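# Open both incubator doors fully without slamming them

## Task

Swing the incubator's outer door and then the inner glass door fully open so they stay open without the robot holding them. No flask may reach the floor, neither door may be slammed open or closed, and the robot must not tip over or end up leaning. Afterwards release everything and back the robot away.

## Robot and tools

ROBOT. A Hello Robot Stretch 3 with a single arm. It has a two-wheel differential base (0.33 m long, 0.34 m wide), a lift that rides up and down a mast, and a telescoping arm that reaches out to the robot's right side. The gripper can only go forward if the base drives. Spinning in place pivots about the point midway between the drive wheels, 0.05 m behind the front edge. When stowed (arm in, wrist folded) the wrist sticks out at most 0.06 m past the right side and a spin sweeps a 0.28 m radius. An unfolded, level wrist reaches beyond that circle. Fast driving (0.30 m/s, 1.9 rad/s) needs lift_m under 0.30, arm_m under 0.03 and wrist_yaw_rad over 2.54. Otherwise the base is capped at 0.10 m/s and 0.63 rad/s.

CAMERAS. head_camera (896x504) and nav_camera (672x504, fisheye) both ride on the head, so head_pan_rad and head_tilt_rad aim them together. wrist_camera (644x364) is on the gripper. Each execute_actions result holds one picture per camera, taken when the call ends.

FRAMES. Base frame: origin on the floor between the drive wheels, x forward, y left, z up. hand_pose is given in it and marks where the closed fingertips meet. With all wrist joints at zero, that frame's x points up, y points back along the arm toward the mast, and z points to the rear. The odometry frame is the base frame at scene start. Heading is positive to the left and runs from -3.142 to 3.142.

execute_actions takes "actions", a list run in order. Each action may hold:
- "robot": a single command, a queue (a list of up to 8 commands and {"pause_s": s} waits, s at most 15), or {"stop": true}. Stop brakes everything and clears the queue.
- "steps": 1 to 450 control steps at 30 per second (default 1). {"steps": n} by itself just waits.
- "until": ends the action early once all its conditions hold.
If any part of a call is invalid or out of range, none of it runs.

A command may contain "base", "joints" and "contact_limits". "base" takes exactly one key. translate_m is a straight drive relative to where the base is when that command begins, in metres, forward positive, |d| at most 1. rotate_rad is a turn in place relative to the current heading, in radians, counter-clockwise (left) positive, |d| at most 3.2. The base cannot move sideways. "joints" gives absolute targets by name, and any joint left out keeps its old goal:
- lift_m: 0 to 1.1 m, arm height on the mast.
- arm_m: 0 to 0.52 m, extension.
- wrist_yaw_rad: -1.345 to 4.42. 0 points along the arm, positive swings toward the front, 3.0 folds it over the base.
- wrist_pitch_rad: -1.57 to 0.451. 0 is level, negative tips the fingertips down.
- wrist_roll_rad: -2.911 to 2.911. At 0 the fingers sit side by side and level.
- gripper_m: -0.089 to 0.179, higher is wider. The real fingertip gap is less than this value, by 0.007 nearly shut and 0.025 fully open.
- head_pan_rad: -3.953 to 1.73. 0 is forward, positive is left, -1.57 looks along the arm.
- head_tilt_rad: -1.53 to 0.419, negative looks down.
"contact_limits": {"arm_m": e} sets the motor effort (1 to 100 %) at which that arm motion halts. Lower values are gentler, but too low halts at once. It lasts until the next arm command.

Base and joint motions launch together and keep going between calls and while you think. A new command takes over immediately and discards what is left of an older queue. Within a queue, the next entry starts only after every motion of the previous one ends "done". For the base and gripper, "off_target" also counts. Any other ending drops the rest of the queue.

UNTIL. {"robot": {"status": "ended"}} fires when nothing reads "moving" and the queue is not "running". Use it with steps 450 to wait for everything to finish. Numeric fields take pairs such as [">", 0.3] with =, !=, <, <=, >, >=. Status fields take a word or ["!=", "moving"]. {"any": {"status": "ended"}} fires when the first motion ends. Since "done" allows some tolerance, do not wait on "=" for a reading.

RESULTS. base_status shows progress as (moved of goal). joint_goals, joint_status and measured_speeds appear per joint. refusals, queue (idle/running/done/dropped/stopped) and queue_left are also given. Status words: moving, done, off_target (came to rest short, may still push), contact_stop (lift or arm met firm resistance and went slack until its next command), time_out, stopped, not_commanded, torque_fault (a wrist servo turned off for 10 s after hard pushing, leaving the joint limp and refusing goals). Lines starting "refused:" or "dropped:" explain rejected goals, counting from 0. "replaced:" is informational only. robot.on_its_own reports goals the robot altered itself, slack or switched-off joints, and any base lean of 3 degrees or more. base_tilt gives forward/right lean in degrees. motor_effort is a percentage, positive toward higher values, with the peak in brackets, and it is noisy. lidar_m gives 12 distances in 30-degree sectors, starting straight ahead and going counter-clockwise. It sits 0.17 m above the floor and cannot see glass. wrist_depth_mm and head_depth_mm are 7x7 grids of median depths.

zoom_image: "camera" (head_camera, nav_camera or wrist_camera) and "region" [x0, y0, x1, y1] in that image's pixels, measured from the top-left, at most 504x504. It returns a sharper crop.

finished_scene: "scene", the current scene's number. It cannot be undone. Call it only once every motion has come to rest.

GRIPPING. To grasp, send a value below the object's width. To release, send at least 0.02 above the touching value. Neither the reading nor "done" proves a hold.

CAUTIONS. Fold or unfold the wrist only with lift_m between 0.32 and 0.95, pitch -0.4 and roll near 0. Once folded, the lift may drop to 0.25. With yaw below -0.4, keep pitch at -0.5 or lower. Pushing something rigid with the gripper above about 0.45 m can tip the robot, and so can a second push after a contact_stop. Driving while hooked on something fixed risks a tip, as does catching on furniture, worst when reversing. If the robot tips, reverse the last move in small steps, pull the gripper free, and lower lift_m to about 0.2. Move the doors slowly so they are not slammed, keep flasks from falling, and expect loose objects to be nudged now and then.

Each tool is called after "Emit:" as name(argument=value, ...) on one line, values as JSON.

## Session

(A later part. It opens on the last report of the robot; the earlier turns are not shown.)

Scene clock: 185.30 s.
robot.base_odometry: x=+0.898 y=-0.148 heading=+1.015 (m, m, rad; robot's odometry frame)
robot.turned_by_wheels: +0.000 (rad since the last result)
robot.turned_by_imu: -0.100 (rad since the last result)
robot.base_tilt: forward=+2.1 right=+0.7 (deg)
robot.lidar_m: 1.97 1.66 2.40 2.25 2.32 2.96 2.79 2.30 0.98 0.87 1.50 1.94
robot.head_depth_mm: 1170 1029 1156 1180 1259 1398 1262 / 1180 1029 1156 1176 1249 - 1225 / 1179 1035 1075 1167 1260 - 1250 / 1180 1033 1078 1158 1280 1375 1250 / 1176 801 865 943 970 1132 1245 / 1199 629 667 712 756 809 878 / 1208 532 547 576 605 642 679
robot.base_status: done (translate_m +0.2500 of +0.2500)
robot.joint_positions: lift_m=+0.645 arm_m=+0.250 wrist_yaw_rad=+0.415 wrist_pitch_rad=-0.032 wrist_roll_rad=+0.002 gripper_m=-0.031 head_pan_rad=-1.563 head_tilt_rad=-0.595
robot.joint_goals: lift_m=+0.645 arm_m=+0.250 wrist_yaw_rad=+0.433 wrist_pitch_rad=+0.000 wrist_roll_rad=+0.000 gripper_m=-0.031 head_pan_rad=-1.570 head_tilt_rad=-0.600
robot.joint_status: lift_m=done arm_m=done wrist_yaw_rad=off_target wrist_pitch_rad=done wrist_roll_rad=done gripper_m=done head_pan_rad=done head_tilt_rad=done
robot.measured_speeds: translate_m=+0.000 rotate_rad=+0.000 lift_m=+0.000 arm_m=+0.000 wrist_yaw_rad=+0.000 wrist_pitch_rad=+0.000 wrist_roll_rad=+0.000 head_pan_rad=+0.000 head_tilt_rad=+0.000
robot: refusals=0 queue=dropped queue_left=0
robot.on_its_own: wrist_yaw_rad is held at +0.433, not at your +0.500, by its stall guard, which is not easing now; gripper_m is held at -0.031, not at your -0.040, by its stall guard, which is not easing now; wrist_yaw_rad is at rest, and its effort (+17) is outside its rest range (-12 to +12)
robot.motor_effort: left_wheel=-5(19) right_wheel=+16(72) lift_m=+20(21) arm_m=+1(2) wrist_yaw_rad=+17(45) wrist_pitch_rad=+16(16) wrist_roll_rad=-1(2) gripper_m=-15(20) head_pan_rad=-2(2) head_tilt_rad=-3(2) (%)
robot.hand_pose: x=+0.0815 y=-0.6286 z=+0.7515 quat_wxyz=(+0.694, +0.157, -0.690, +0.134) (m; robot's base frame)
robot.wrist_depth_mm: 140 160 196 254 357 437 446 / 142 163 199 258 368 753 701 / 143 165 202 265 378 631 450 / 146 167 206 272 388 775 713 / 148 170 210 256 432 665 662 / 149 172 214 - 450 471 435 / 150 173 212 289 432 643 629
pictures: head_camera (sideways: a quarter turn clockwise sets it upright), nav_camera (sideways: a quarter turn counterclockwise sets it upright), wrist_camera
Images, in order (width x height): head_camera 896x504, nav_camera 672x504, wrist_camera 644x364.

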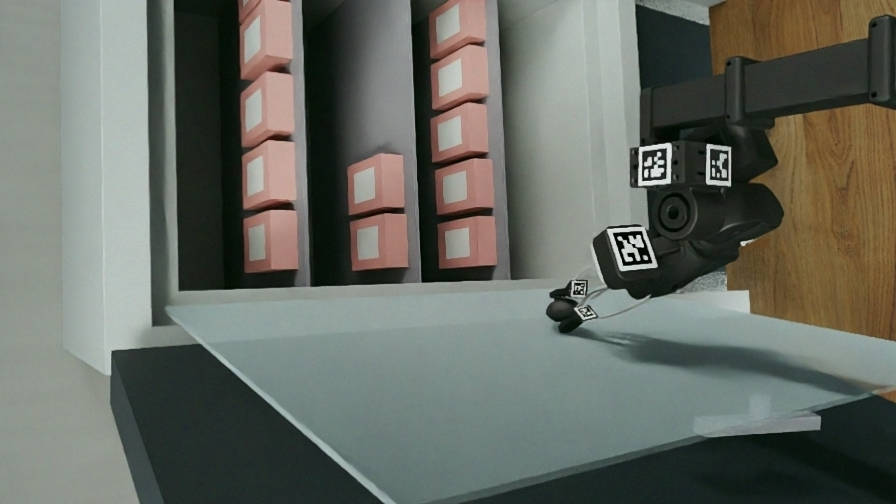

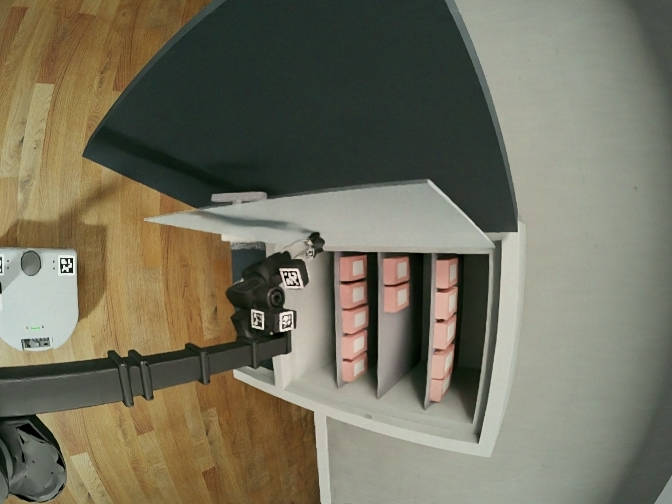

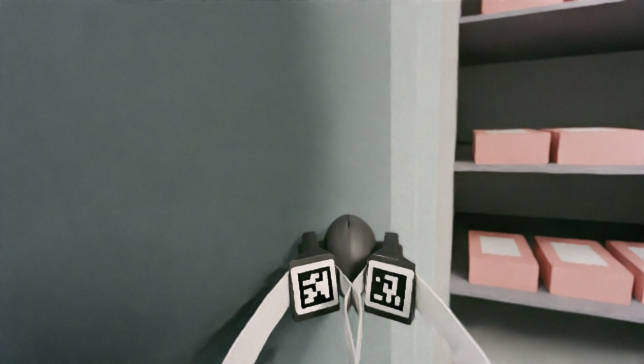

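Emit:
execute_actions(actions=[{"robot":[{"base":{"translate_m":-0.08},"joints":{"wrist_yaw_rad":0.4}},{"joints":{"arm_m":0.03}},{"base":{"translate_m":0.1}},{"base":{"translate_m":-0.3}}],"steps":400,"until":{"robot":{"status":"ended"}}}])

Scene clock: 197.03 s.
robot.base_odometry: x=+0.751 y=-0.386 heading=+1.015 (m, m, rad; robot's odometry frame)
robot.turned_by_wheels: +0.001 (rad since the last result)
robot.turned_by_imu: -0.001 (rad since the last result)
robot.base_tilt: forward=+2.1 right=+0.8 (deg)
robot.lidar_m: 2.24 1.92 2.38 2.25 2.30 2.67 2.51 2.33 0.95 0.94 0.95 1.97
robot.head_depth_mm: 1245 839 948 1748 1788 1468 1245 / 1177 893 982 1089 1223 1393 1238 / 1178 1221 1221 1217 1261 1394 1243 / 1182 1046 1168 1182 1259 1391 1271 / 1193 1042 1129 1170 1250 1371 1249 / 1189 1044 1076 1156 1264 1372 1242 / 1185 911 969 1060 1135 1331 1243
robot.base_status: done (translate_m -0.3000 of -0.3000)
robot.joint_positions: lift_m=+0.645 arm_m=+0.030 wrist_yaw_rad=+0.398 wrist_pitch_rad=-0.027 wrist_roll_rad=+0.002 gripper_m=-0.031 head_pan_rad=-1.563 head_tilt_rad=-0.595
robot.joint_goals: lift_m=+0.645 arm_m=+0.030 wrist_yaw_rad=+0.400 wrist_pitch_rad=+0.000 wrist_roll_rad=+0.000 gripper_m=-0.031 head_pan_rad=-1.570 head_tilt_rad=-0.600
robot.joint_status: lift_m=done arm_m=done wrist_yaw_rad=done wrist_pitch_rad=done wrist_roll_rad=done gripper_m=done head_pan_rad=done head_tilt_rad=done
robot.measured_speeds: translate_m=+0.000 rotate_rad=+0.000 lift_m=+0.000 arm_m=+0.000 wrist_yaw_rad=+0.000 wrist_pitch_rad=+0.000 wrist_roll_rad=+0.000 head_pan_rad=+0.000 head_tilt_rad=+0.000
robot: refusals=0 queue=done queue_left=0
robot.on_its_own: gripper_m is held at -0.031, not at your -0.040, by its stall guard, which is not easing now
robot.motor_effort: left_wheel=+1(8) right_wheel=-2(16) lift_m=+21(21) arm_m=-2(2) wrist_yaw_rad=+1(15) wrist_pitch_rad=+13(16) wrist_roll_rad=-1(1) gripper_m=-13(15) head_pan_rad=-2(3) head_tilt_rad=-2(3) (%)
robot.hand_pose: x=+0.0776 y=-0.4108 z=+0.7527 quat_wxyz=(+0.694, +0.150, -0.692, +0.130) (m; robot's base frame)
robot.wrist_depth_mm: 391 458 567 709 947 901 592 / 396 464 565 705 924 940 673 / 400 469 588 737 - 945 620 / 409 475 583 758 - - 681 / 407 482 606 731 767 704 629 / 414 487 606 - 910 845 645 / 411 491 604 773 722 665 611
pictures: head_camera (sideways: a quarter turn clockwise sets it upright), nav_camera (sideways: a quarter turn counterclockwise sets it upright), wrist_camera
Images, in order (width x height): head_camera 896x504, nav_camera 672x504, wrist_camera 644x364.

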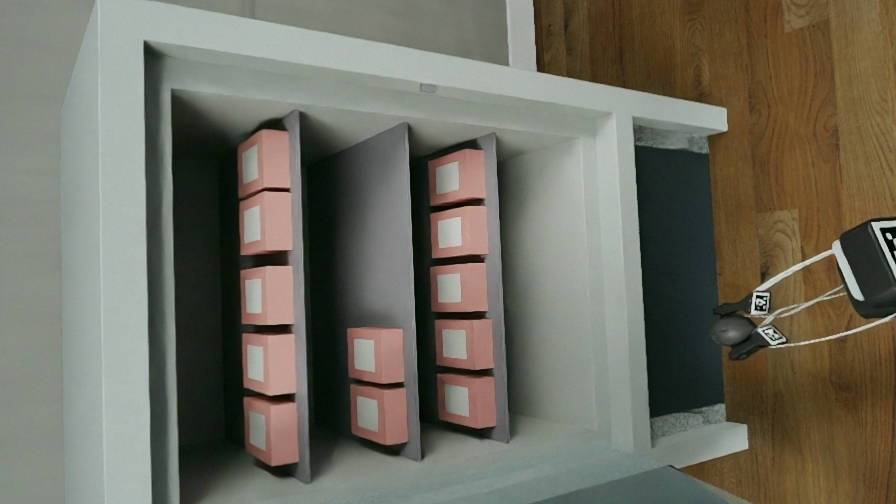

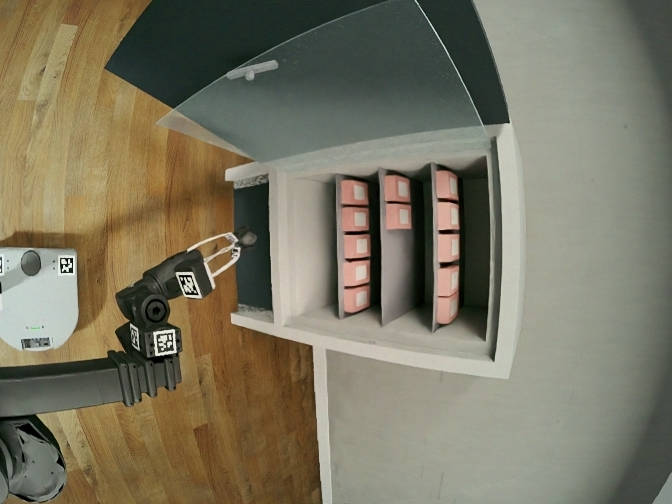

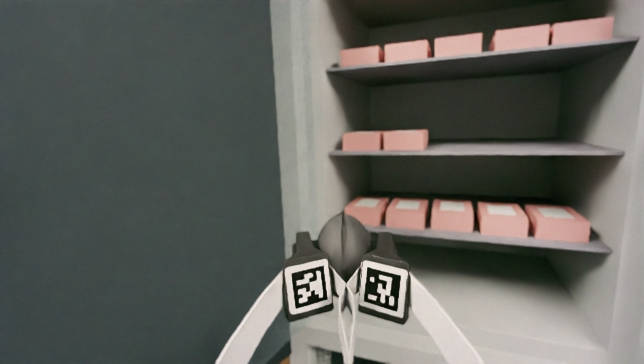

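Stays open, and I pushed its outer edge too.

Emit:
finished_scene(scene=1)

The scene is finished: the task was done.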